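# Stack four same-colour wooden strips in a criss-cross

## Task

Take the four loose wooden strips of a single colour that lie on the table between the two rows and build a criss-cross stack. Two strips must lie flat on the table, parallel and next to each other with a space between them. The other two must lie flat on top, crossing both lower strips, again with a space between them.

## Robot and tools

ROBOT. Two arms, left_arm and right_arm, each with six revolute joints and a two-finger parallel gripper. In the scene frame the origin sits on the table top midway between the arms, +z is up, +x points out over the table, and left_arm is on the +y side. The names left and right are only labels and do not tell you which side of an image an arm appears on. The base of left_arm is at (+0.015, +0.254, 0) m and the base of right_arm at (-0.005, -0.313, 0) m, both turned only slightly about z.

TOOL execute_actions. Argument actions is a list holding one item or none. An empty list only reports the current state. An item with rows is a motion: rows is a list of 1 to 15 rows, and steps (1 to 15, default 15) is the number of control steps at 1/30 s each. Each row is used for one step, and the final row repeats if steps exceeds the number of rows. An item with only steps (up to 300) is a wait: no new command, it returns once that many steps have passed since the last result, counting your reply time. Optional pictures (true/false) asks for camera images or not. A refused call moves nothing.

ROW LAYOUT. Every row holds 14 numbers, each in [-1, 1], covering both arms even if one stays still: left_arm waist, shoulder, elbow, wrist pitch, wrist yaw, wrist roll, opening, then the same seven for right_arm. The six joint numbers are offsets, not poses: each is added to that joint's angle shown in the most recent result that lists joint angles (for later calls inside one reply, or before any such result, counted from where the joint is when the action begins). They are not relative to the previous row. Scale: 1.0 equals 1.202 rad for waist, 1.258 shoulder, 1.238 elbow, 2.073 wrist pitch, 2.022 for wrist yaw and for wrist roll. Joint ranges in radians: waist -2.618 to 3.054, shoulder 0.000 to 3.142, elbow 0.000 to 3.142, wrist pitch -1.571 to 1.571, wrist yaw -1.571 to 1.571, wrist roll -2.094 to 2.094. Asking for more than 0.036 rad outward beyond a range end gets the call refused; true ends may differ from these by up to 0.036 rad, and a target past the real end is clipped there, sometimes reported as joint sent to its limit (absence of that line proves nothing). The opening number is absolute, not an offset: +1 fully open, -1 closed.

MOTION LIMITS. Each step, a joint's target may lead its measured angle by at most 0.202 rad (waist), 0.258 (shoulder), 0.238 (elbow), 0.573 (wrist pitch), 0.522 (wrist yaw and roll), so big offsets take several steps. If the targets would carry a gripper more than 70 mm from where it is, all of that arm's targets are scaled back. Sending all-zero joint offsets is not a pause: it pulls joints back to the reference angles, and an arm can sag over repeated actions. To hold an arm steady, in a reply's first call send the offsets that return it to the angles you want, then zeros, and enlarge the correction if a joint keeps falling short. Between commands the arms keep heading for the last target until they nearly stop or a step is HELD.

RESULT LINES. The state line gives each arm's end_effector_position (metres) and end_effector_quat_wxyz in the scene frame; this point lies between the finger pads, roughly 1 cm behind the tips, with fingers pointing along the gripper +z and closing along its y. Reported positions can be off, more at long reach. Joint positions and Joint velocities list each arm's six joints (rad, rad/s) plus the pad gap (m; 0.094 when fully open). grip_measured is the finger opening on the command scale, with a per-gripper error up to about 1 mm. To grasp, command an opening about 0.03 below grip_measured for a firm hold, less for a lighter one. HELD marks steps where your row was partly or wholly not sent; joint command not followed means a clearance check altered targets. Joint torques are total drive output and noisy. MOTOR HOT warns from 75 °C; an OVER-TEMPERATURE FAULT stops an arm (at 100 °C it goes limp and drops), so do not hold loads longer than needed.

zoom_image: camera is cam_head_left or cam_head_right; region is [x0, y0, x1, y1] in pixels of that camera's 504x504 image, origin top-left, at most 504 by 504. It gives a finer look at the latest image. Calibration (K, distortion, T_world_to_cam) was supplied for both head cameras and may be off by a few degrees and millimetres.

read_manual: optional section, only "licences"; returns licence text and moves nothing.

finished_scene: scene is the number of the scene being ended. It is final and reports whether the stack was achieved; the stack must remain in place.

CAUTIONS. Never let the arms collide or press on each other. Do not push or drop any strip off the table. Avoid drops, slips, slamming down and heavy pushing; place strips gently. Brief outside tugs on a held strip or pushes on loose ones can occur, so check the images before the next step.

Each tool is called after "Call:" as a command line: name --argument value for each argument, lists and objects as JSON in quotes; but a table of rows of numbers goes row by row, as --pt "numbers of a row", without its own name.

## Session

Call:
execute_actions --actions '[]'

Scene clock: 0.00 s of 5550.00 s.
left_arm: end_effector_position=(+0.4144, +0.4893, +0.1578) grip_measured=+1.000 end_effector_quat_wxyz=(+0.538, -0.260, +0.652, -0.467) | right_arm: end_effector_position=(+0.5980, -0.3875, +0.1757) grip_measured=+1.000 end_effector_quat_wxyz=(+0.604, -0.421, +0.502, -0.454)
Joint positions: left_arm=[ 0.98   2.073  0.93   1.188  1.236 -1.138  0.094] | right_arm=[-0.341  2.268  1.229  1.186 -0.247 -1.306  0.094]
Joint velocities: left_arm=[-0.002 -0.002  0.007 -0.037 -0.081 -0.081  0.   ] | right_arm=[ 0.002 -0.002  0.002  0.037 -0.051  0.066  0.   ]
Joint torques (N m, as the arm reports them, + toward a larger angle): no reading

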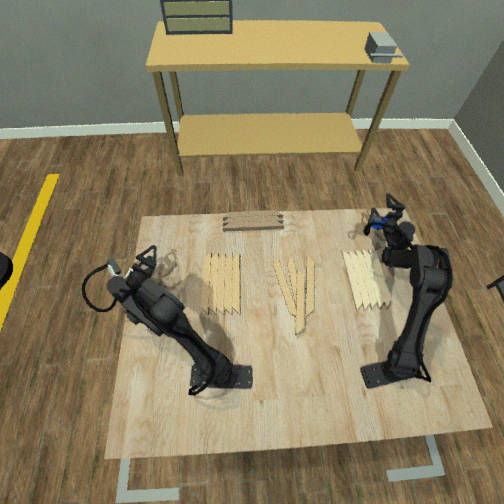

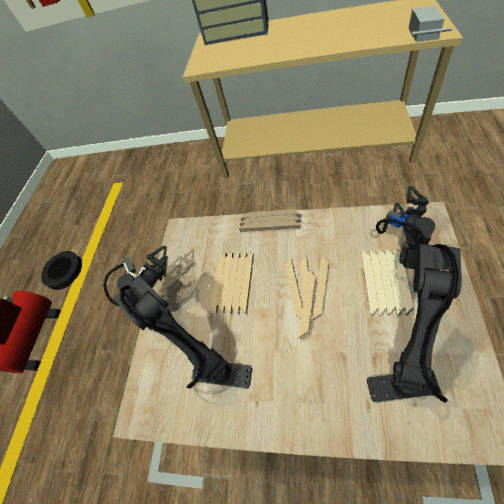

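Call:
zoom_image --camera "cam_head_left" --region '[250, 240, 350, 340]'

Call:
zoom_image --camera "cam_head_right" --region '[260, 245, 360, 345]'

Region (250, 240, 350, 340) of cam_head_left's 504x504 image, scaled by 5.040, with more detail than that image has.

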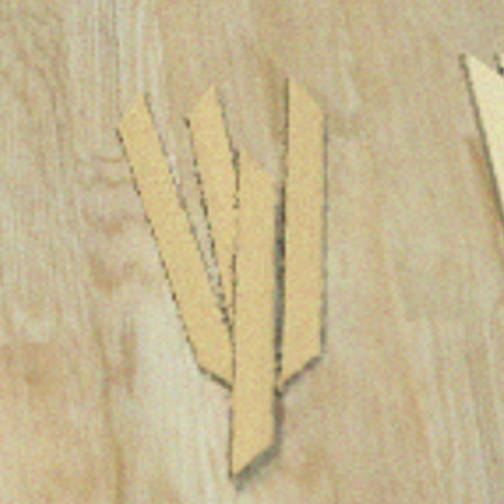

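Region (260, 245, 360, 345) of cam_head_right's 504x504 image, scaled by 5.040, with more detail than that image has.

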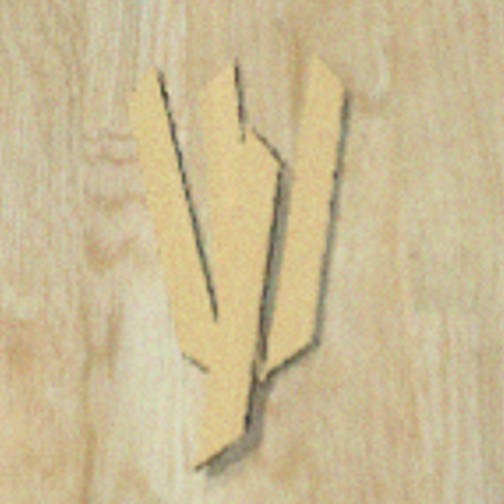

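Call:
execute_actions --actions '[{"rows":[[0,-0.114,0.622,-0.3,-0.611,0.563,1, 0,-0.245,0.35,0,0.122,1,1]],"steps":15}]' --pictures false

Call:
execute_actions --actions '[{"steps":15}]' --pictures false

Scene clock: 100.23 s of 5550.00 s.
left_arm: end_effector_position=(+0.4223, +0.6958, +0.4272) grip_measured=+1.000 end_effector_quat_wxyz=(+0.787, -0.214, +0.542, +0.203) | right_arm: end_effector_position=(+0.5730, -0.4094, +0.4274) grip_measured=+1.000 end_effector_quat_wxyz=(+0.795, -0.173, +0.416, -0.405)
Joint positions: left_arm=[ 0.978  1.953  1.645  0.646  0.257 -0.214  0.094] | right_arm=[-0.341  2.063  1.535  1.166 -0.097 -0.795  0.094]
Joint velocities: left_arm=[ 0.002 -0.237  0.955 -0.183 -1.766  1.414  0.   ] | right_arm=[-0.012 -0.422  0.74  -0.051  0.242  1.487  0.   ]
Joint torques (N m, as the arm reports them, + toward a larger angle): left_arm=[  0.06 -14.1    6.85   1.42   0.     0.1 ] | right_arm=[  0.05 -15.54   9.52   1.17   0.16   0.1 ]
Steps of this call (steps 1 to 90: nothing new was sent; then 96.73 s passed at rest; steps 91 to 105: all 15 steps of this action). Readings (joint positions):
91: left_arm=[0.979 2.062 0.948 1.120 1.192 -1.079] | right_arm=[-0.341 2.264 1.235 1.180 -0.237 -1.281]
92: left_arm=[0.978 2.050 0.987 1.027 1.124 -1.010] | right_arm=[-0.341 2.259 1.246 1.171 -0.224 -1.251]
94: left_arm=[0.978 2.023 1.085 0.895 0.984 -0.878] | right_arm=[-0.341 2.238 1.276 1.164 -0.199 -1.193]
98: left_arm=[0.978 1.979 1.295 0.756 0.719 -0.621] | right_arm=[-0.341 2.172 1.353 1.164 -0.159 -1.074]
105: the state above

Scene clock: 100.73 s of 5550.00 s.
left_arm: end_effector_position=(+0.3872, +0.7193, +0.4586) grip_measured=+1.000 end_effector_quat_wxyz=(+0.746, -0.244, +0.512, +0.348) | right_arm: end_effector_position=(+0.5063, -0.4122, +0.5496) grip_measured=+1.000 end_effector_quat_wxyz=(+0.934, +0.109, +0.303, +0.152)
Joint positions: left_arm=[ 0.978  1.923  1.698  0.589  0.018 -0.016  0.094] | right_arm=[-0.341  1.948  1.662  1.202 -0.008  0.517  0.094]
Joint velocities: left_arm=[-0.012 -0.007 -0.002 -0.081 -0.066  0.051  0.   ] | right_arm=[-0.007 -0.012 -0.007  0.051  0.037  1.209  0.   ]
Joint torques (N m, as the arm reports them, + toward a larger angle): left_arm=[  0.09 -12.4    7.25   1.74  -0.13   0.12] | right_arm=[  0.01 -10.91   8.02   0.62   0.05   0.  ]
Steps of this call (steps 1 to 15: the robot went on to your last target). Readings (joint positions):
1: left_arm=[0.978 1.943 1.670 0.641 0.204 -0.172] | right_arm=[-0.341 2.048 1.561 1.167 -0.086 -0.733]
2: left_arm=[0.978 1.931 1.684 0.640 0.164 -0.140] | right_arm=[-0.341 2.032 1.584 1.168 -0.075 -0.658]
4: left_arm=[0.978 1.915 1.697 0.640 0.107 -0.092] | right_arm=[-0.341 1.999 1.625 1.172 -0.052 -0.466]
8: left_arm=[0.978 1.914 1.698 0.622 0.049 -0.043] | right_arm=[-0.341 1.950 1.660 1.202 -0.024 -0.065]
15: the state above

Call:
execute_actions --actions '[{"rows":[[-0.815,0,0,-0.93,0,0,1, 0.795,0.01,0,-1,0,0.2,1]],"steps":15}]' --pictures false

Call:
execute_actions --actions '[{"steps":40}]' --pictures false

Scene clock: 106.00 s of 5550.00 s.
left_arm: end_effector_position=(+0.5444, +0.5273, +0.2872) grip_measured=+1.000 end_effector_quat_wxyz=(+0.559, -0.196, +0.795, +0.131) | right_arm: end_effector_position=(+0.5914, -0.1744, +0.4019) grip_measured=+1.000 end_effector_quat_wxyz=(+0.661, +0.202, +0.601, +0.401)
Joint positions: left_arm=[ 0.554  1.918  1.698 -0.128  0.004 -0.009  0.094] | right_arm=[0.084 1.945 1.662 0.479 0.007 0.868 0.094]
Joint velocities: left_arm=[-0.96  -0.012 -0.012 -1.458  0.11  -0.007  0.   ] | right_arm=[ 0.916  0.012  0.002 -1.385  0.022  0.125  0.   ]
Joint torques (N m, as the arm reports them, + toward a larger angle): left_arm=[ -0.65 -12.79   7.31   1.92   0.03  -0.01] | right_arm=[  0.38 -12.4    9.     1.46   0.     0.03]
Steps of this call (steps 1 to 30: the robot went on to your last target; steps 31 to 90: nothing new was sent; then 1.77 s passed at rest; steps 91 to 105: all 15 steps of this action). Readings (joint positions):
91: left_arm=[0.970 1.922 1.698 0.556 0.006 -0.009] | right_arm=[-0.332 1.947 1.662 1.171 0.003 0.728]
92: left_arm=[0.957 1.918 1.698 0.512 0.002 -0.009] | right_arm=[-0.318 1.945 1.662 1.127 0.008 0.746]
94: left_arm=[0.911 1.918 1.698 0.421 0.001 -0.009] | right_arm=[-0.269 1.945 1.662 1.030 0.010 0.776]
98: left_arm=[0.789 1.918 1.698 0.220 0.001 -0.009] | right_arm=[-0.145 1.945 1.662 0.825 0.010 0.822]
105: the state above

Scene clock: 107.33 s of 5550.00 s.
left_arm: end_effector_position=(+0.3804, +0.2182, +0.1237) grip_measured=+1.000 end_effector_quat_wxyz=(+0.010, +0.040, +0.999, -0.012) | right_arm: end_effector_position=(+0.3330, +0.0180, +0.1263) grip_measured=+1.000 end_effector_quat_wxyz=(+0.136, +0.071, +0.974, +0.165)
Joint positions: left_arm=[-0.011  1.918  1.698 -1.33   0.024 -0.009  0.094] | right_arm=[ 0.622  1.949  1.662 -0.853 -0.017  0.916  0.094]
Joint velocities: left_arm=[ 0.002 -0.002  0.002 -0.037 -0.007  0.051  0.   ] | right_arm=[ 0.002  0.007 -0.002 -0.007  0.007  0.037  0.   ]
Joint torques (N m, as the arm reports them, + toward a larger angle): left_arm=[  0.71 -10.95   5.77   0.24  -0.07  -0.03] | right_arm=[ -0.58 -11.18   8.23   0.61   0.09   0.04]
Steps of this call (steps 1 to 40: the robot went on to your last target). Readings (joint positions):
1: left_arm=[0.519 1.918 1.698 -0.178 0.004 -0.009] | right_arm=[0.117 1.945 1.662 0.431 0.006 0.873]
2: left_arm=[0.484 1.918 1.698 -0.229 0.004 -0.009] | right_arm=[0.150 1.945 1.662 0.382 0.006 0.877]
4: left_arm=[0.414 1.918 1.698 -0.331 0.005 -0.009] | right_arm=[0.217 1.945 1.662 0.286 0.005 0.884]
8: left_arm=[0.269 1.918 1.698 -0.538 0.007 -0.009] | right_arm=[0.350 1.945 1.662 0.092 0.003 0.894]
40: the state above

Call:
execute_actions --actions '[{"rows":[[0,0,0,0,-0.01,0,1, -0.006,0.034,-0.128,-0.112,0.008,0.002,1]],"steps":15}]' --pictures false

Call:
execute_actions --actions '[{"steps":15}]'

Scene clock: 113.50 s of 5550.00 s.
left_arm: end_effector_position=(+0.3804, +0.2201, +0.1236) grip_measured=+1.000 end_effector_quat_wxyz=(+0.010, +0.040, +0.999, -0.007) | right_arm: end_effector_position=(+0.2617, -0.0520, +0.0443) grip_measured=+1.000 end_effector_quat_wxyz=(-0.005, +0.075, +0.997, +0.004)
Joint positions: left_arm=[-0.011  1.918  1.698 -1.33   0.014 -0.009  0.094] | right_arm=[ 0.622  2.001  1.497 -1.068 -0.012  0.916  0.094]
Joint velocities: left_arm=[-0.012 -0.007  0.017  0.007  0.007 -0.037  0.   ] | right_arm=[ 0.007 -0.002 -0.022 -0.022  0.066 -0.037  0.   ]
Joint torques (N m, as the arm reports them, + toward a larger angle): left_arm=[ -0.04 -11.43   5.76   0.33  -0.12   0.03] | right_arm=[ -0.6  -12.5    7.8   -0.02   0.09   0.04]
Steps of this call (steps 1 to 30: the robot went on to your last target; steps 31 to 90: nothing new was sent; then 2.67 s passed at rest; steps 91 to 105: all 15 steps of this action). Readings (joint positions):
91: left_arm=[-0.011 1.918 1.698 -1.330 0.022 -0.009] | right_arm=[0.622 1.949 1.648 -0.857 -0.017 0.916]
92: left_arm=[-0.011 1.918 1.698 -1.330 0.020 -0.009] | right_arm=[0.622 1.947 1.627 -0.873 -0.016 0.916]
94: left_arm=[-0.011 1.918 1.698 -1.330 0.018 -0.009] | right_arm=[0.622 1.952 1.569 -0.924 -0.015 0.916]
98: left_arm=[-0.011 1.918 1.698 -1.330 0.015 -0.009] | right_arm=[0.622 1.992 1.502 -1.031 -0.013 0.916]
105: the state above

Scene clock: 114.00 s of 5550.00 s.
left_arm: end_effector_position=(+0.3805, +0.2201, +0.1236) grip_measured=+1.000 end_effector_quat_wxyz=(+0.010, +0.040, +0.999, -0.007) | right_arm: end_effector_position=(+0.2610, -0.0527, +0.0443) grip_measured=+1.000 end_effector_quat_wxyz=(-0.006, +0.075, +0.997, +0.002)
Joint positions: left_arm=[-0.011  1.918  1.698 -1.33   0.013 -0.009  0.094] | right_arm=[ 0.622  2.001  1.497 -1.072 -0.011  0.916  0.094]
Joint velocities: left_arm=[-0.002 -0.002 -0.007  0.007  0.081 -0.007  0.   ] | right_arm=[-0.017  0.007  0.002 -0.007  0.081  0.007  0.   ]
Joint torques (N m, as the arm reports them, + toward a larger angle): left_arm=[ -0.05 -11.43   5.76   0.33  -0.12   0.03] | right_arm=[ -0.52 -12.63   7.65  -0.07   0.1    0.05]
Steps of this call (steps 1 to 15: the robot went on to your last target). Readings (joint positions):
1: left_arm=[-0.011 1.918 1.698 -1.330 0.014 -0.009] | right_arm=[0.622 2.001 1.497 -1.069 -0.012 0.916]
2: left_arm=[-0.011 1.918 1.698 -1.330 0.014 -0.009] | right_arm=[0.622 2.001 1.497 -1.069 -0.012 0.916]
4: left_arm=[-0.011 1.918 1.698 -1.330 0.014 -0.009] | right_arm=[0.622 2.001 1.497 -1.070 -0.012 0.916]
8: left_arm=[-0.011 1.918 1.698 -1.330 0.014 -0.009] | right_arm=[0.622 2.001 1.497 -1.071 -0.011 0.916]
15: the state above
All arms were judged still, so your last target was given up. Only a new action makes them travel on or press farther. Fingers that are still opening or closing keep moving.

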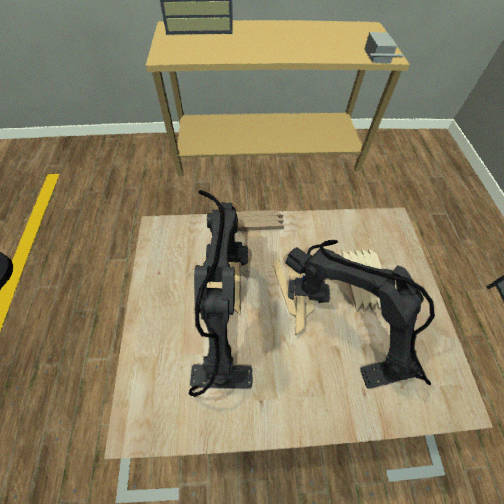

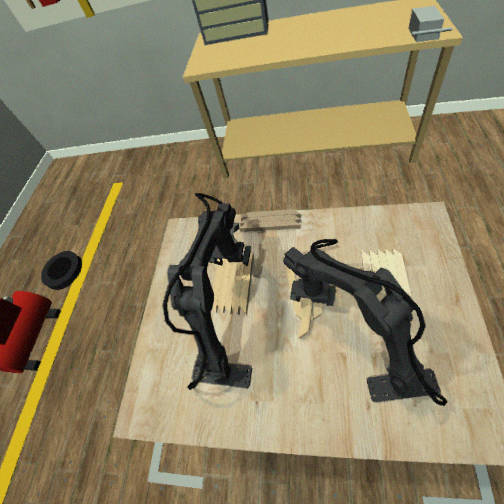

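Call:
zoom_image --camera "cam_head_left" --region '[260, 260, 350, 350]'

Call:
zoom_image --camera "cam_head_right" --region '[265, 260, 355, 350]'

Region (260, 260, 350, 350) of cam_head_left's 504x504 image, scaled by 5.600, with more detail than that image has.

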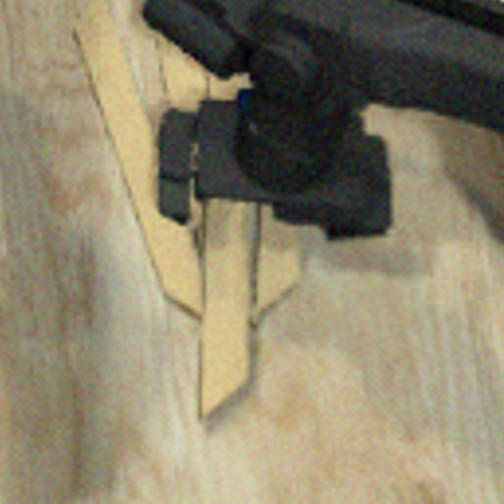

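Region (265, 260, 355, 350) of cam_head_right's 504x504 image, scaled by 5.600, with more detail than that image has.

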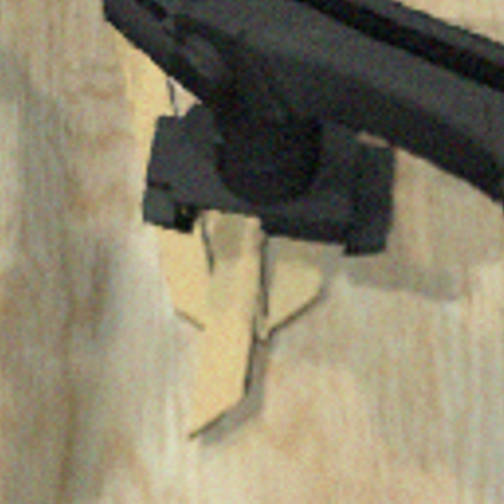

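Call:
execute_actions --actions '[{"rows":[[0,0,0,0,0,0,1, 0.029,0.038,0.039,0.006,0.005,0.017,-0.04]],"steps":15}]' --pictures false

Call:
execute_actions --actions '[{"steps":10}]'

Call:
zoom_image --camera "cam_head_left" --region '[260, 260, 350, 350]'

Call:
zoom_image --camera "cam_head_right" --region '[265, 260, 355, 350]'

Scene clock: 141.87 s of 5550.00 s.
left_arm: end_effector_position=(+0.3805, +0.2201, +0.1236) grip_measured=+1.000 end_effector_quat_wxyz=(+0.010, +0.040, +0.999, -0.007) | right_arm: end_effector_position=(+0.2590, -0.0386, +0.0395) grip_measured=-0.037 end_effector_quat_wxyz=(-0.004, +0.072, +0.997, +0.003)
Joint positions: left_arm=[-0.011  1.918  1.698 -1.33   0.013 -0.009  0.094] | right_arm=[ 0.653  2.034  1.526 -1.063 -0.009  0.942  0.045]
Joint velocities: left_arm=[-0.017 -0.007 -0.002 -0.007 -0.051  0.022  0.   ] | right_arm=[-0.012  0.017 -0.012  0.007 -0.007  0.051  0.001]
Joint torques (N m, as the arm reports them, + toward a larger angle): left_arm=[ -0.04 -11.42   5.76   0.32  -0.01   0.03] | right_arm=[  0.3  -10.83   8.97   0.1    0.07   0.07]
Steps of this call (steps 1 to 90: nothing new was sent; then 24.37 s passed at rest; steps 91 to 105: all 15 steps of this action). Readings (joint positions):
91: left_arm=[-0.011 1.918 1.698 -1.330 0.013 -0.009] | right_arm=[0.624 2.005 1.503 -1.074 -0.010 0.921]
92: left_arm=[-0.011 1.918 1.698 -1.330 0.013 -0.009] | right_arm=[0.628 2.012 1.512 -1.074 -0.009 0.926]
94: left_arm=[-0.011 1.918 1.698 -1.330 0.013 -0.009] | right_arm=[0.640 2.025 1.524 -1.067 -0.009 0.932]
98: left_arm=[-0.011 1.918 1.698 -1.330 0.013 -0.009] | right_arm=[0.653 2.034 1.526 -1.063 -0.009 0.939]
105: the state above

Scene clock: 142.20 s of 5550.00 s.
left_arm: end_effector_position=(+0.3805, +0.2201, +0.1236) grip_measured=+1.000 end_effector_quat_wxyz=(+0.010, +0.040, +0.999, -0.007) | right_arm: end_effector_position=(+0.2590, -0.0386, +0.0395) grip_measured=-0.037 end_effector_quat_wxyz=(-0.004, +0.073, +0.997, +0.003)
Joint positions: left_arm=[-0.011  1.918  1.698 -1.33   0.013 -0.009  0.094] | right_arm=[ 0.653  2.034  1.526 -1.063 -0.009  0.944  0.045]
Joint velocities: left_arm=[ 0.007  0.007 -0.022 -0.022 -0.007 -0.007  0.   ] | right_arm=[-0.017  0.012  0.012  0.007 -0.037 -0.037 -0.   ]
Joint torques (N m, as the arm reports them, + toward a larger angle): left_arm=[ -0.04 -11.43   5.75   0.32  -0.01   0.04] | right_arm=[  0.25 -10.77   8.91   0.07   0.1    0.08]
Steps of this call (steps 1 to 10: the robot went on to your last target). Readings (joint positions):
1: left_arm=[-0.011 1.918 1.698 -1.330 0.013 -0.009] | right_arm=[0.653 2.034 1.526 -1.063 -0.009 0.943]
2: left_arm=[-0.011 1.918 1.698 -1.330 0.013 -0.009] | right_arm=[0.653 2.034 1.526 -1.063 -0.009 0.943]
4: left_arm=[-0.011 1.918 1.698 -1.330 0.013 -0.009] | right_arm=[0.653 2.034 1.526 -1.063 -0.009 0.943]
8: left_arm=[-0.011 1.918 1.698 -1.330 0.013 -0.009] | right_arm=[0.653 2.034 1.526 -1.063 -0.009 0.944]
10: the state above

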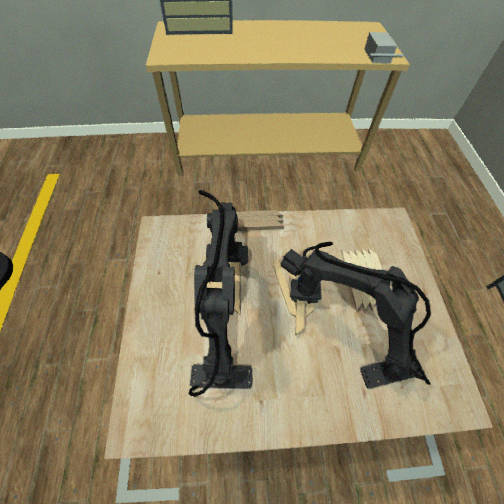

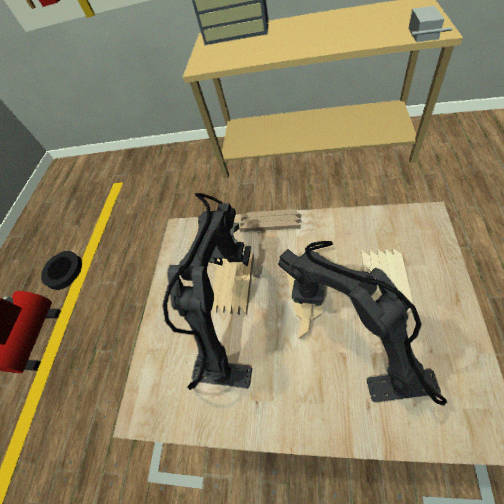

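Region (260, 260, 350, 350) of cam_head_left's 504x504 image, scaled by 5.600, with more detail than that image has.

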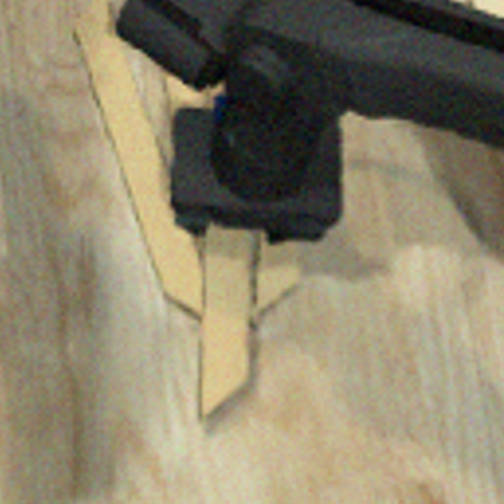

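Region (265, 260, 355, 350) of cam_head_right's 504x504 image, scaled by 5.600, with more detail than that image has.

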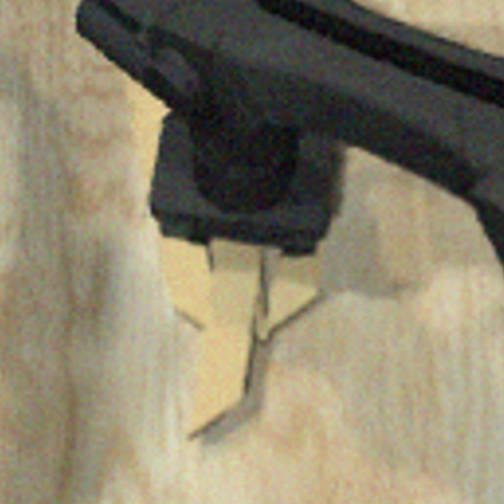

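Call:
execute_actions --actions '[{"rows":[[0,0,0,0,0,0,1, 0,0.008,-0.0215,0.0177,0,0,0.2]],"steps":15}]' --pictures false

Scene clock: 153.03 s of 5550.00 s.
left_arm: end_effector_position=(+0.3805, +0.2201, +0.1236) grip_measured=+1.000 end_effector_quat_wxyz=(+0.010, +0.040, +0.999, -0.007) | right_arm: end_effector_position=(+0.2605, -0.0370, +0.0360) grip_measured=+0.197 end_effector_quat_wxyz=(+0.001, +0.073, +0.997, +0.007)
Joint positions: left_arm=[-0.011  1.918  1.698 -1.33   0.013 -0.009  0.094] | right_arm=[ 0.653  2.034  1.511 -1.036 -0.009  0.944  0.056]
Joint velocities: left_arm=[ 0.012 -0.002 -0.002 -0.007 -0.139  0.022  0.   ] | right_arm=[ 0.012  0.007 -0.012  0.022 -0.066  0.051  0.   ]
Joint torques (N m, as the arm reports them, + toward a larger angle): left_arm=[ -0.04 -11.43   5.77   0.31  -0.01   0.03] | right_arm=[  0.06 -11.12   6.19   0.16   0.02   0.02]
Steps of this call (steps 1 to 15: the robot went on to your last target; steps 16 to 90: nothing new was sent; then 7.33 s passed at rest; steps 91 to 105: all 15 steps of this action). Readings (joint positions):
91: left_arm=[-0.011 1.918 1.698 -1.330 0.013 -0.009] | right_arm=[0.653 2.034 1.523 -1.059 -0.009 0.944]
92: left_arm=[-0.011 1.918 1.698 -1.330 0.013 -0.009] | right_arm=[0.653 2.034 1.520 -1.053 -0.009 0.944]
94: left_arm=[-0.011 1.918 1.698 -1.330 0.013 -0.009] | right_arm=[0.653 2.034 1.514 -1.046 -0.009 0.944]
98: left_arm=[-0.011 1.918 1.698 -1.330 0.013 -0.009] | right_arm=[0.653 2.034 1.511 -1.041 -0.009 0.944]
105: the state above

Call:
execute_actions --actions '[{"rows":[[0,0,0,0,0,0,1, 0,0.016,-0.03,0.019,0,0,0.2]],"steps":15}]' --pictures false

Scene clock: 156.53 s of 5550.00 s.
left_arm: end_effector_position=(+0.3805, +0.2201, +0.1236) grip_measured=+1.000 end_effector_quat_wxyz=(+0.010, +0.040, +0.999, -0.007) | right_arm: end_effector_position=(+0.2597, -0.0378, +0.0296) grip_measured=+0.197 end_effector_quat_wxyz=(+0.002, +0.073, +0.997, +0.009)
Joint positions: left_arm=[-0.011  1.918  1.698 -1.33   0.013 -0.009  0.094] | right_arm=[ 0.653  2.034  1.484 -1.006 -0.009  0.944  0.056]
Joint velocities: left_arm=[ 0.012 -0.002  0.007 -0.022  0.051  0.022  0.   ] | right_arm=[-0.002  0.002 -0.002  0.022  0.007  0.007  0.   ]
Joint torques (N m, as the arm reports them, + toward a larger angle): left_arm=[ -0.05 -11.44   5.77   0.32  -0.02   0.03] | right_arm=[ -0.05 -10.2    6.33   0.13   0.01   0.01]
Steps of this call (steps 1 to 15: the robot went on to your last target; steps 16 to 90: nothing new was sent; steps 91 to 105: all 15 steps of this action). Readings (joint positions):
91: left_arm=[-0.011 1.918 1.698 -1.330 0.013 -0.009] | right_arm=[0.653 2.034 1.507 -1.029 -0.009 0.944]
92: left_arm=[-0.011 1.918 1.698 -1.330 0.013 -0.009] | right_arm=[0.653 2.034 1.502 -1.022 -0.009 0.944]
94: left_arm=[-0.011 1.918 1.698 -1.330 0.013 -0.009] | right_arm=[0.653 2.034 1.490 -1.015 -0.009 0.944]
98: left_arm=[-0.011 1.918 1.698 -1.330 0.013 -0.009] | right_arm=[0.653 2.034 1.484 -1.012 -0.009 0.944]
105: the state above

Call:
execute_actions --actions '[{"rows":[[0,0,0,0,0,0,1, 0,0.016,-0.03,0.017,0,0,0.2]],"steps":12}]' --pictures false

Call:
execute_actions --actions '[{"rows":[[0,0,0,0,0,0,1, 0,0.016,-0.025,0.014,0,0,0.2]],"steps":12}]'

Call:
zoom_image --camera "cam_head_left" --region '[260, 260, 350, 350]'

Call:
zoom_image --camera "cam_head_right" --region '[265, 260, 355, 350]'

Scene clock: 164.77 s of 5550.00 s.
left_arm: end_effector_position=(+0.3805, +0.2201, +0.1236) grip_measured=+1.000 end_effector_quat_wxyz=(+0.010, +0.040, +0.999, -0.007) | right_arm: end_effector_position=(+0.2600, -0.0374, +0.0272) grip_measured=+0.197 end_effector_quat_wxyz=(+0.003, +0.073, +0.997, +0.011)
Joint positions: left_arm=[-0.011  1.918  1.698 -1.33   0.013 -0.009  0.094] | right_arm=[ 0.653  2.034  1.474 -0.991 -0.009  0.944  0.056]
Joint velocities: left_arm=[ 0.002 -0.022 -0.012  0.007  0.022 -0.022  0.   ] | right_arm=[ 0.002  0.007 -0.007 -0.037  0.007  0.007 -0.001]
Joint torques (N m, as the arm reports them, + toward a larger angle): left_arm=[ -0.04 -11.43   5.76   0.31  -0.01   0.03] | right_arm=[  0.06 -10.39   4.8    0.25   0.02  -0.01]
Steps of this call (steps 1 to 15: the robot went on to your last target; steps 16 to 90: nothing new was sent; then 4.83 s passed at rest; steps 91 to 102: all 12 steps of this action). Readings (joint positions):
91: left_arm=[-0.011 1.918 1.698 -1.330 0.013 -0.009] | right_arm=[0.653 2.034 1.480 -0.999 -0.009 0.944]
92: left_arm=[-0.011 1.918 1.698 -1.330 0.013 -0.009] | right_arm=[0.653 2.034 1.475 -0.993 -0.009 0.944]
94: left_arm=[-0.011 1.918 1.698 -1.330 0.013 -0.009] | right_arm=[0.653 2.034 1.474 -0.991 -0.009 0.944]
98: left_arm=[-0.011 1.918 1.698 -1.330 0.013 -0.009] | right_arm=[0.653 2.034 1.474 -0.991 -0.009 0.944]
102: the state above

Scene clock: 165.17 s of 5550.00 s.
left_arm: end_effector_position=(+0.3805, +0.2201, +0.1236) grip_measured=+1.000 end_effector_quat_wxyz=(+0.010, +0.040, +0.999, -0.007) | right_arm: end_effector_position=(+0.2600, -0.0374, +0.0272) grip_measured=+0.197 end_effector_quat_wxyz=(+0.003, +0.073, +0.997, +0.011)
Joint positions: left_arm=[-0.011  1.918  1.698 -1.33   0.013 -0.009  0.094] | right_arm=[ 0.653  2.034  1.474 -0.991 -0.009  0.944  0.056]
Joint velocities: left_arm=[ 0.012  0.007 -0.022  0.022 -0.051 -0.037  0.   ] | right_arm=[-0.022 -0.007 -0.002 -0.007  0.022 -0.066  0.001]
Joint torques (N m, as the arm reports them, + toward a larger angle): left_arm=[ -0.04 -11.44   5.76   0.32  -0.01   0.03] | right_arm=[  0.07 -10.2    4.44   0.34   0.01   0.01]
Steps of this call (steps 1 to 12: all 12 steps of this action). Readings (joint positions):
1: left_arm=[-0.011 1.918 1.698 -1.330 0.013 -0.009] | right_arm=[0.653 2.034 1.474 -0.991 -0.009 0.944]
2: left_arm=[-0.011 1.918 1.698 -1.330 0.013 -0.009] | right_arm=[0.653 2.034 1.474 -0.991 -0.009 0.944]
4: left_arm=[-0.011 1.918 1.698 -1.330 0.013 -0.009] | right_arm=[0.653 2.034 1.474 -0.991 -0.009 0.944]
8: left_arm=[-0.011 1.918 1.698 -1.330 0.013 -0.009] | right_arm=[0.653 2.034 1.474 -0.991 -0.009 0.944]
12: the state above

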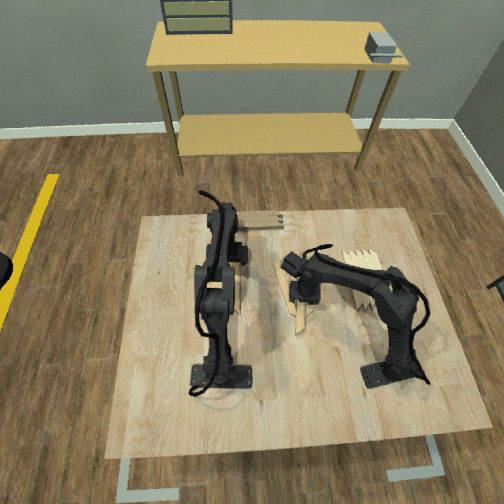

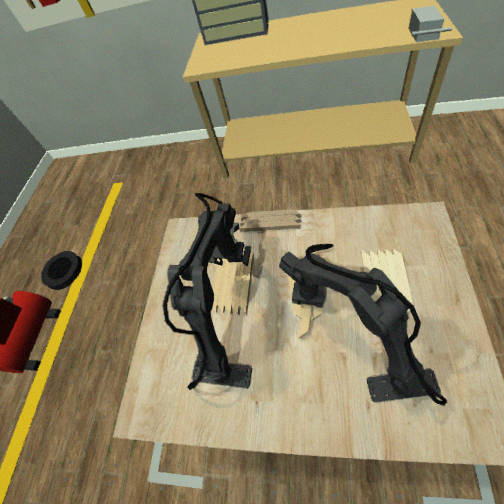

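Region (260, 260, 350, 350) of cam_head_left's 504x504 image, scaled by 5.600, with more detail than that image has.

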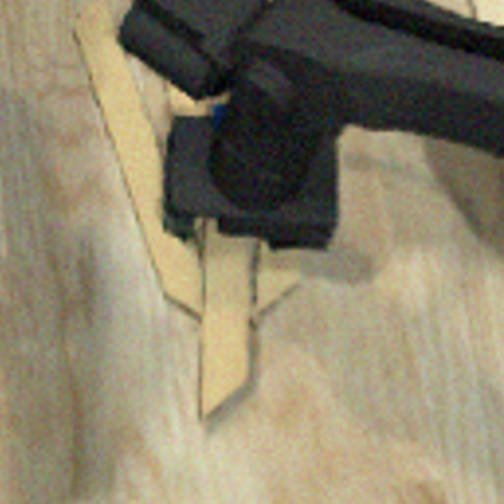

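Region (265, 260, 355, 350) of cam_head_right's 504x504 image, scaled by 5.600, with more detail than that image has.

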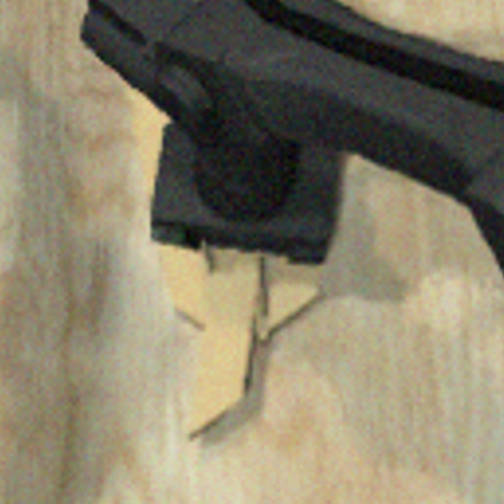

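Call:
execute_actions --actions '[{"rows":[[0,0,0,0,0,0,1, 0,0,0.012,-0.008,0,0,0.2],[0,0,0,0,0,0,1, 0,0,0.012,-0.008,0,0,0.2],[0,0,0,0,0,0,1, 0,0,0.012,-0.008,0,0,0.2],[0,0,0,0,0,0,1, 0,0,0.012,-0.008,0,0,0.0],[0,0,0,0,0,0,1, 0,0,0.012,-0.008,0,0,-0.1],[0,0,0,0,0,0,1, 0,0,0.012,-0.008,0,0,-0.2],[0,0,0,0,0,0,1, 0,0,0.012,-0.008,0,0,-0.3],[0,0,0,0,0,0,1, 0,0,0.012,-0.008,0,0,-0.36],[0,0,0,0,0,0,1, 0,0,0.012,-0.008,0,0,-0.42]],"steps":15}]'

Call:
zoom_image --camera "cam_head_left" --region '[260, 260, 350, 350]'

Scene clock: 174.57 s of 5550.00 s.
left_arm: end_effector_position=(+0.3805, +0.2201, +0.1236) grip_measured=+1.000 end_effector_quat_wxyz=(+0.010, +0.040, +0.999, -0.007) | right_arm: end_effector_position=(+0.2587, -0.0388, +0.0277) grip_measured=-0.411 end_effector_quat_wxyz=(+0.000, +0.073, +0.997, +0.008)
Joint positions: left_arm=[-0.011  1.918  1.698 -1.33   0.013 -0.009  0.094] | right_arm=[ 0.653  2.034  1.476 -1.001 -0.009  0.944  0.028]
Joint velocities: left_arm=[ 0.002 -0.002  0.002  0.022 -0.051 -0.022  0.   ] | right_arm=[-0.012  0.002 -0.002 -0.051  0.037  0.081 -0.   ]
Joint torques (N m, as the arm reports them, + toward a larger angle): left_arm=[ -0.05 -11.43   5.76   0.32  -0.02   0.03] | right_arm=[  0.09 -11.91   8.33   0.05   0.03   0.01]
Steps of this call (steps 1 to 15: the robot went on to your last target; steps 16 to 90: nothing new was sent; then 5.90 s passed at rest; steps 91 to 105: all 15 steps of this action). Readings (joint positions):
91: left_arm=[-0.011 1.918 1.698 -1.330 0.013 -0.009] | right_arm=[0.653 2.034 1.476 -0.992 -0.009 0.944]
92: left_arm=[-0.011 1.918 1.698 -1.330 0.013 -0.009] | right_arm=[0.653 2.034 1.476 -0.993 -0.009 0.944]
94: left_arm=[-0.011 1.918 1.698 -1.330 0.013 -0.009] | right_arm=[0.653 2.034 1.476 -0.995 -0.009 0.944]
98: left_arm=[-0.011 1.918 1.698 -1.330 0.013 -0.009] | right_arm=[0.653 2.034 1.476 -1.001 -0.008 0.944]
105: the state above

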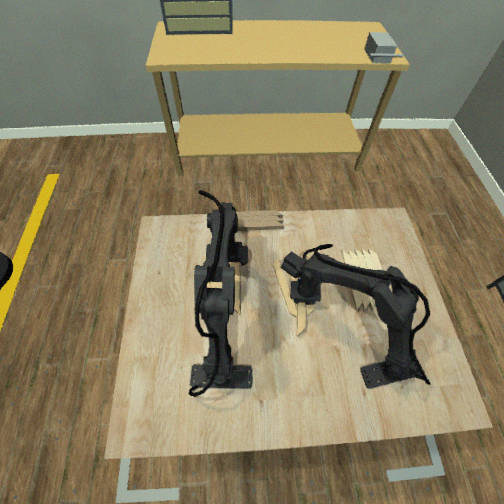

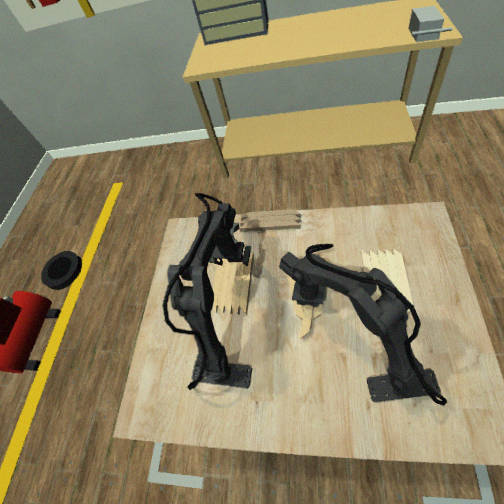

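Region (260, 260, 350, 350) of cam_head_left's 504x504 image, scaled by 5.600, with more detail than that image has.

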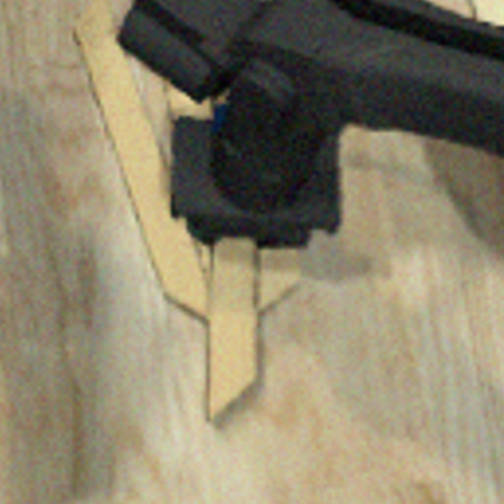

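Call:
execute_actions --actions '[{"rows":[[0,0,0,0,0,0,1, 0,0,0,0,0,0,-0.445],[0,0,0,0,0,0,1, 0,0,0,0,0,0,-0.445],[0,0,0,0,0,0,1, 0,0,0,0,0,0,-0.445],[0,0,0,0,0,0,1, 0,0,0,0,0,0,-0.445],[0,0,0,0,0,0,1, 0,-0.01,0.03,-0.025,0,0,-0.445],[0,0,0,0,0,0,1, 0,-0.02,0.06,-0.05,0,0,-0.445],[0,0,0,0,0,0,1, 0,-0.04,0.1,-0.085,0,0,-0.445],[0,0,0,0,0,0,1, 0,-0.06,0.14,-0.12,0,0,-0.445],[0,0,0,0,0,0,1, 0,-0.08,0.18,-0.16,0,0,-0.445]],"steps":15}]' --pictures false

Call:
execute_actions --actions '[{"steps":8}]'

Scene clock: 185.10 s of 5550.00 s.
left_arm: end_effector_position=(+0.3805, +0.2201, +0.1236) grip_measured=+1.000 end_effector_quat_wxyz=(+0.010, +0.040, +0.999, -0.007) | right_arm: end_effector_position=(+0.2617, -0.0355, +0.1212) grip_measured=-0.427 end_effector_quat_wxyz=(+0.023, +0.073, +0.996, +0.035)
Joint positions: left_arm=[-0.011  1.918  1.698 -1.33   0.013 -0.009  0.094] | right_arm=[ 0.653  1.926  1.697 -1.257 -0.01   0.944  0.027]
Joint velocities: left_arm=[-0.012 -0.002 -0.002 -0.037  0.022  0.007  0.   ] | right_arm=[-0.002 -0.232  0.105 -0.418 -0.007 -0.066 -0.   ]
Joint torques (N m, as the arm reports them, + toward a larger angle): left_arm=[ -0.04 -11.43   5.75   0.32  -0.02   0.03] | right_arm=[-0.05 -9.25  7.16  0.02 -0.02  0.01]
Steps of this call (steps 1 to 15: the robot went on to your last target; steps 16 to 90: nothing new was sent; then 7.03 s passed at rest; steps 91 to 105: all 15 steps of this action). Readings (joint positions):
91: left_arm=[-0.011 1.918 1.698 -1.330 0.013 -0.009] | right_arm=[0.653 2.034 1.476 -1.001 -0.009 0.944]
92: left_arm=[-0.011 1.918 1.698 -1.330 0.013 -0.009] | right_arm=[0.653 2.034 1.476 -1.001 -0.009 0.944]
94: left_arm=[-0.011 1.918 1.698 -1.330 0.013 -0.009] | right_arm=[0.653 2.034 1.476 -1.001 -0.009 0.944]
98: left_arm=[-0.011 1.918 1.698 -1.330 0.013 -0.009] | right_arm=[0.653 2.032 1.542 -1.093 -0.009 0.944]
105: the state above

Scene clock: 185.37 s of 5550.00 s.
left_arm: end_effector_position=(+0.3805, +0.2201, +0.1236) grip_measured=+1.000 end_effector_quat_wxyz=(+0.010, +0.040, +0.999, -0.007) | right_arm: end_effector_position=(+0.2527, -0.0448, +0.1217) grip_measured=-0.427 end_effector_quat_wxyz=(+0.008, +0.073, +0.997, +0.016)
Joint positions: left_arm=[-0.011  1.918  1.698 -1.33   0.013 -0.009  0.094] | right_arm=[ 0.653  1.924  1.698 -1.31  -0.01   0.944  0.027]
Joint velocities: left_arm=[-0.012  0.002 -0.002  0.007  0.007  0.007  0.   ] | right_arm=[ 0.012 -0.012  0.012 -0.095 -0.007  0.051 -0.002]
Joint torques (N m, as the arm reports them, + toward a larger angle): left_arm=[ -0.05 -11.43   5.75   0.32  -0.02   0.03] | right_arm=[  0.05 -10.43   7.52   0.01   0.01   0.03]
Steps of this call (steps 1 to 8: the robot went on to your last target). Readings (joint positions):
1: left_arm=[-0.011 1.918 1.698 -1.330 0.013 -0.009] | right_arm=[0.653 1.921 1.698 -1.268 -0.010 0.944]
2: left_arm=[-0.011 1.918 1.698 -1.330 0.013 -0.009] | right_arm=[0.653 1.920 1.698 -1.278 -0.010 0.944]
4: left_arm=[-0.011 1.918 1.698 -1.330 0.013 -0.009] | right_arm=[0.653 1.923 1.698 -1.295 -0.010 0.944]
8: the state above

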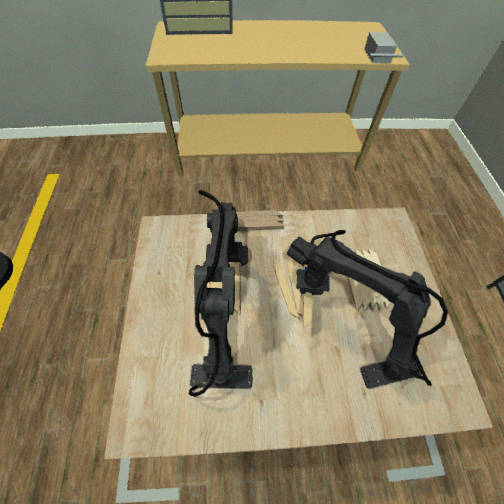

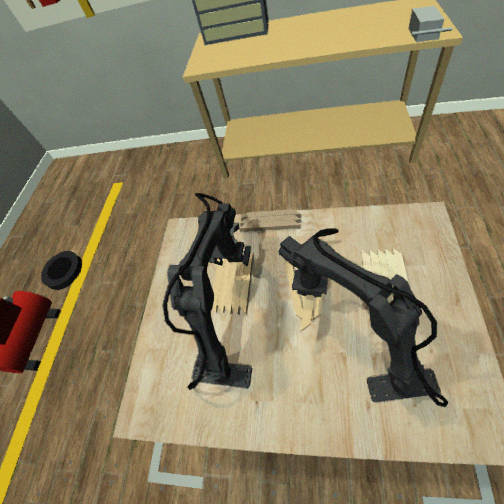

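Call:
execute_actions --actions '[{"rows":[[0,0,0,0,0,0,1, -0.67,0,0,-0.01,0,-0.4,-0.457]],"steps":15}]' --pictures false

Call:
execute_actions --actions '[{"steps":20}]'

Call:
zoom_image --camera "cam_head_left" --region '[250, 240, 350, 340]'

Call:
zoom_image --camera "cam_head_right" --region '[260, 245, 360, 345]'

Scene clock: 192.77 s of 5550.00 s.
left_arm: end_effector_position=(+0.3805, +0.2201, +0.1236) grip_measured=+1.000 end_effector_quat_wxyz=(+0.010, +0.040, +0.999, -0.007) | right_arm: end_effector_position=(+0.3671, -0.3295, +0.1217) grip_measured=-0.430 end_effector_quat_wxyz=(+0.019, +0.116, +0.993, -0.001)
Joint positions: left_arm=[-0.011  1.918  1.698 -1.33   0.013 -0.009  0.094] | right_arm=[-0.19   1.924  1.698 -1.308  0.004  0.187  0.027]
Joint velocities: left_arm=[ 0.012 -0.007  0.002 -0.037 -0.051 -0.007  0.   ] | right_arm=[-0.662  0.007  0.012 -0.037  0.154 -0.271 -0.   ]
Joint torques (N m, as the arm reports them, + toward a larger angle): left_arm=[ -0.04 -11.42   5.77   0.32  -0.01   0.03] | right_arm=[  6.43 -11.03   7.45  -0.02  -0.4   -0.11]
Steps of this call (steps 1 to 30: the robot went on to your last target; steps 31 to 90: nothing new was sent; then 3.90 s passed at rest; steps 91 to 105: all 15 steps of this action). Readings (joint positions):
91: left_arm=[-0.011 1.918 1.698 -1.330 0.013 -0.009] | right_arm=[0.635 1.924 1.698 -1.319 -0.021 0.862]
92: left_arm=[-0.011 1.918 1.698 -1.330 0.013 -0.009] | right_arm=[0.602 1.924 1.698 -1.319 -0.032 0.766]
94: left_arm=[-0.011 1.918 1.698 -1.330 0.013 -0.009] | right_arm=[0.494 1.924 1.698 -1.319 -0.034 0.581]
98: left_arm=[-0.011 1.918 1.698 -1.330 0.013 -0.009] | right_arm=[0.227 1.924 1.698 -1.312 -0.028 0.336]
105: the state above

Scene clock: 193.43 s of 5550.00 s.
left_arm: end_effector_position=(+0.3805, +0.2201, +0.1236) grip_measured=+1.000 end_effector_quat_wxyz=(+0.010, +0.040, +0.999, -0.007) | right_arm: end_effector_position=(+0.3646, -0.3128, +0.1216) grip_measured=-0.430 end_effector_quat_wxyz=(+0.013, +0.074, +0.997, +0.004)
Joint positions: left_arm=[-0.011  1.918  1.698 -1.33   0.013 -0.009  0.094] | right_arm=[-0.15   1.924  1.698 -1.32  -0.007  0.142  0.027]
Joint velocities: left_arm=[-0.007  0.012 -0.002  0.051  0.037  0.051  0.   ] | right_arm=[-0.002 -0.007 -0.002  0.066 -0.007 -0.051 -0.001]
Joint torques (N m, as the arm reports them, + toward a larger angle): left_arm=[ -0.05 -11.44   5.77   0.31  -0.01   0.03] | right_arm=[ -0.2  -11.12   7.48  -0.01   0.    -0.05]
Steps of this call (steps 1 to 20: the robot went on to your last target). Readings (joint positions):
1: left_arm=[-0.011 1.918 1.698 -1.330 0.013 -0.009] | right_arm=[-0.203 1.924 1.698 -1.309 0.010 0.179]
2: left_arm=[-0.011 1.918 1.698 -1.330 0.013 -0.009] | right_arm=[-0.204 1.924 1.698 -1.312 0.012 0.173]
4: left_arm=[-0.011 1.918 1.698 -1.330 0.013 -0.009] | right_arm=[-0.185 1.924 1.698 -1.315 0.009 0.162]
8: left_arm=[-0.011 1.918 1.698 -1.330 0.013 -0.009] | right_arm=[-0.152 1.924 1.698 -1.317 -0.003 0.149]
20: the state above

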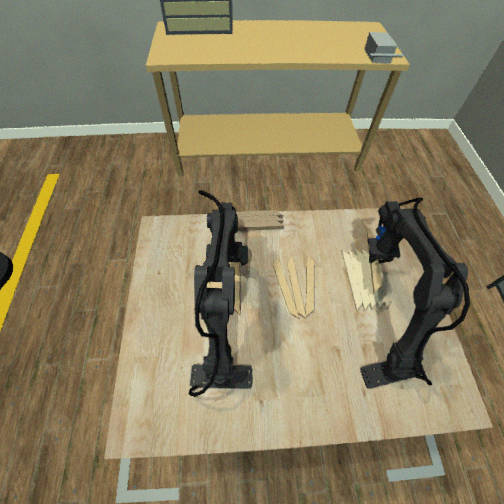

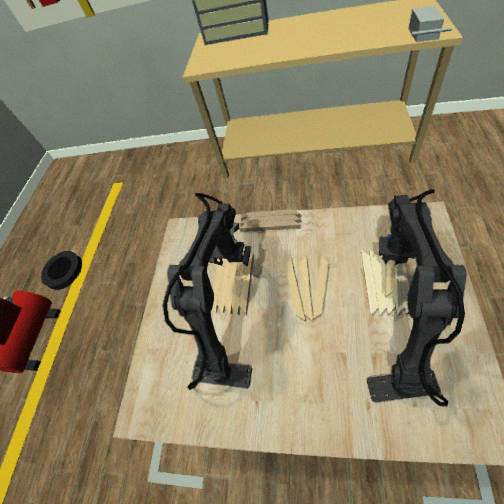

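Region (250, 240, 350, 340) of cam_head_left's 504x504 image, scaled by 5.040, with more detail than that image has.

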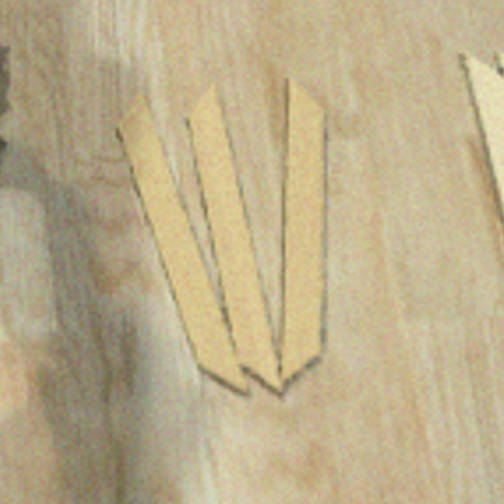

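Region (260, 245, 360, 345) of cam_head_right's 504x504 image, scaled by 5.040, with more detail than that image has.

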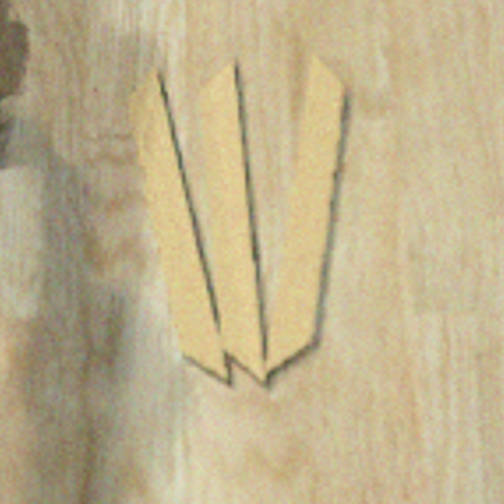

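Call:
execute_actions --actions '[{"rows":[[-0.05,0.03,0.03,0,0,-0.05,0.28, 0,0,0,0,0,0,-0.457],[-0.1,0.06,0.06,0.01,0,-0.1,0.28, 0,0,0,0,0,0,-0.457],[-0.15,0.09,0.09,0.015,0,-0.15,0.28, 0,0,0,0,0,0,-0.457],[-0.2,0.12,0.12,0.02,0,-0.2,0.28, 0,0,0,0,0,0,-0.457],[-0.25,0.15,0.15,0.025,0,-0.25,0.28, 0,0,0,0,0,0,-0.457],[-0.29,0.18,0.17,0.03,0,-0.3,0.28, 0,0,0,0,0,0,-0.457],[-0.32,0.21,0.19,0.035,0,-0.336,0.28, 0,0,0,0,0,0,-0.457],[-0.34,0.24,0.203,0.04,0,-0.336,0.28, 0,0,0,0,0,0,-0.457],[-0.348,0.265,0.203,0.045,0,-0.336,0.28, 0,0,0,0,0,0,-0.457],[-0.348,0.285,0.203,0.052,-0.006,-0.336,0.28, 0,0,0,0,0,0,-0.457],[-0.348,0.298,0.203,0.052,-0.006,-0.338,0.28, 0,0,0,0,0,0,-0.457]],"steps":15}]' --pictures false

Call:
execute_actions --actions '[{"steps":15}]'

Call:
zoom_image --camera "cam_head_left" --region '[230, 220, 350, 340]'

Call:
zoom_image --camera "cam_head_right" --region '[240, 220, 360, 340]'

Scene clock: 235.07 s of 5550.00 s.
left_arm: end_effector_position=(+0.3894, +0.0238, +0.0294) grip_measured=+0.283 end_effector_quat_wxyz=(-0.019, -0.033, +0.999, +0.003) | right_arm: end_effector_position=(+0.3646, -0.3128, +0.1216) grip_measured=-0.430 end_effector_quat_wxyz=(+0.013, +0.074, +0.997, +0.004)
Joint positions: left_arm=[-0.469  2.314  1.934 -1.226  0.017 -0.614  0.06 ] | right_arm=[-0.15   1.924  1.698 -1.32  -0.007  0.142  0.027]
Joint velocities: left_arm=[ 0.002  0.305 -0.007  0.022  0.007 -0.476  0.   ] | right_arm=[ 0.007 -0.027  0.007 -0.081 -0.051  0.007  0.   ]
Joint torques (N m, as the arm reports them, + toward a larger angle): left_arm=[  3.52 -18.48   6.76   0.22  -0.17  -0.06] | right_arm=[  0.01 -11.12   7.39   0.1    0.02   0.02]
Steps of this call (steps 1 to 15: the robot went on to your last target; steps 16 to 90: nothing new was sent; then 38.13 s passed at rest; steps 91 to 105: all 15 steps of this action). Readings (joint positions):
91: left_arm=[-0.015 1.922 1.702 -1.333 0.012 -0.024] | right_arm=[-0.150 1.924 1.698 -1.320 -0.007 0.142]
92: left_arm=[-0.030 1.933 1.716 -1.337 0.007 -0.058] | right_arm=[-0.150 1.924 1.698 -1.320 -0.007 0.142]
94: left_arm=[-0.097 1.981 1.771 -1.333 -0.000 -0.153] | right_arm=[-0.150 1.924 1.698 -1.320 -0.007 0.142]
98: left_arm=[-0.290 2.110 1.879 -1.291 0.001 -0.376] | right_arm=[-0.150 1.924 1.698 -1.320 -0.007 0.142]
105: the state above

Scene clock: 235.57 s of 5550.00 s.
left_arm: end_effector_position=(+0.3993, +0.0387, +0.0339) grip_measured=+0.283 end_effector_quat_wxyz=(-0.013, -0.086, +0.996, +0.002) | right_arm: end_effector_position=(+0.3646, -0.3128, +0.1216) grip_measured=-0.430 end_effector_quat_wxyz=(+0.013, +0.074, +0.997, +0.004)
Joint positions: left_arm=[-0.43   2.304  1.934 -1.226  0.012 -0.68   0.06 ] | right_arm=[-0.15   1.924  1.698 -1.32  -0.007  0.142  0.027]
Joint velocities: left_arm=[-0.022 -0.007  0.017 -0.066  0.007 -0.037 -0.   ] | right_arm=[-0.007 -0.012 -0.002  0.007 -0.007 -0.007 -0.   ]
Joint torques (N m, as the arm reports them, + toward a larger angle): left_arm=[  0.08 -15.69   6.86   0.25  -0.13  -0.05] | right_arm=[ -0.01 -11.12   7.43   0.1    0.02   0.  ]
Steps of this call (steps 1 to 15: the robot went on to your last target). Readings (joint positions):
1: left_arm=[-0.465 2.321 1.934 -1.226 0.017 -0.627] | right_arm=[-0.150 1.924 1.698 -1.320 -0.007 0.142]
2: left_arm=[-0.458 2.322 1.934 -1.226 0.017 -0.639] | right_arm=[-0.150 1.924 1.698 -1.320 -0.007 0.142]
4: left_arm=[-0.444 2.315 1.934 -1.226 0.016 -0.655] | right_arm=[-0.150 1.924 1.698 -1.320 -0.007 0.142]
8: left_arm=[-0.430 2.304 1.934 -1.226 0.012 -0.672] | right_arm=[-0.150 1.924 1.698 -1.320 -0.007 0.142]
15: the state above

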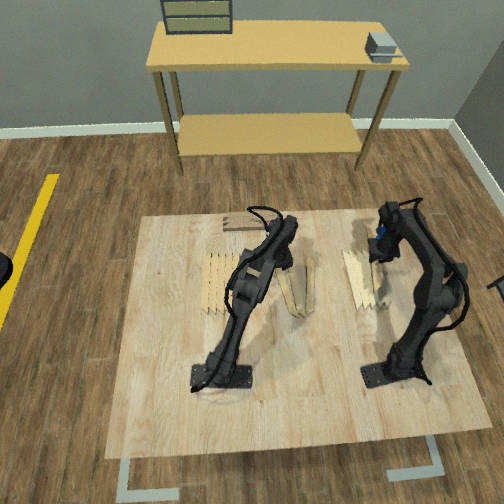

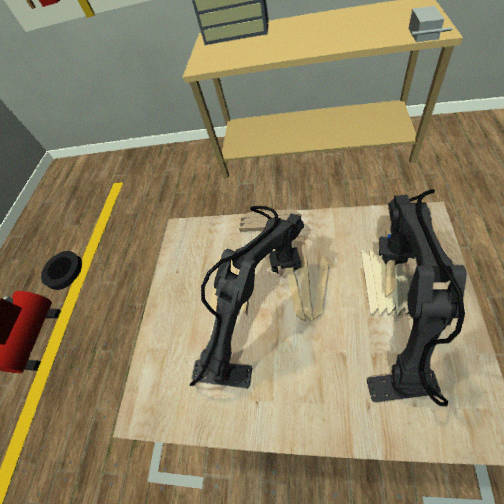

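Region (230, 220, 350, 340) of cam_head_left's 504x504 image, scaled by 4.200, with more detail than that image has.

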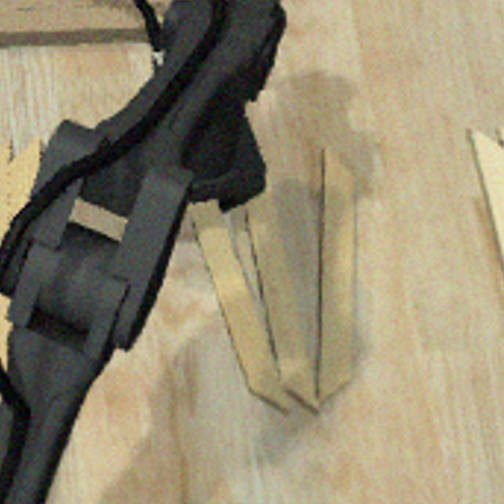

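Region (240, 220, 360, 340) of cam_head_right's 504x504 image, scaled by 4.200, with more detail than that image has.

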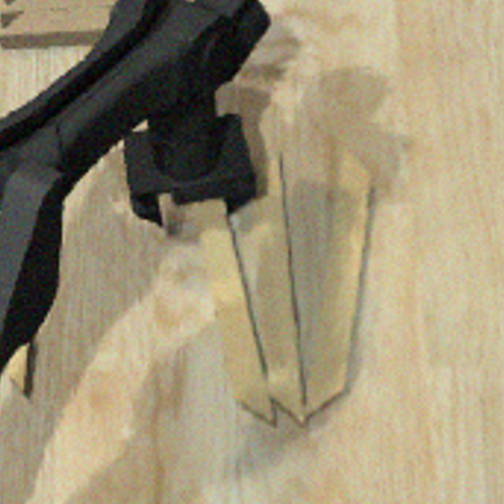

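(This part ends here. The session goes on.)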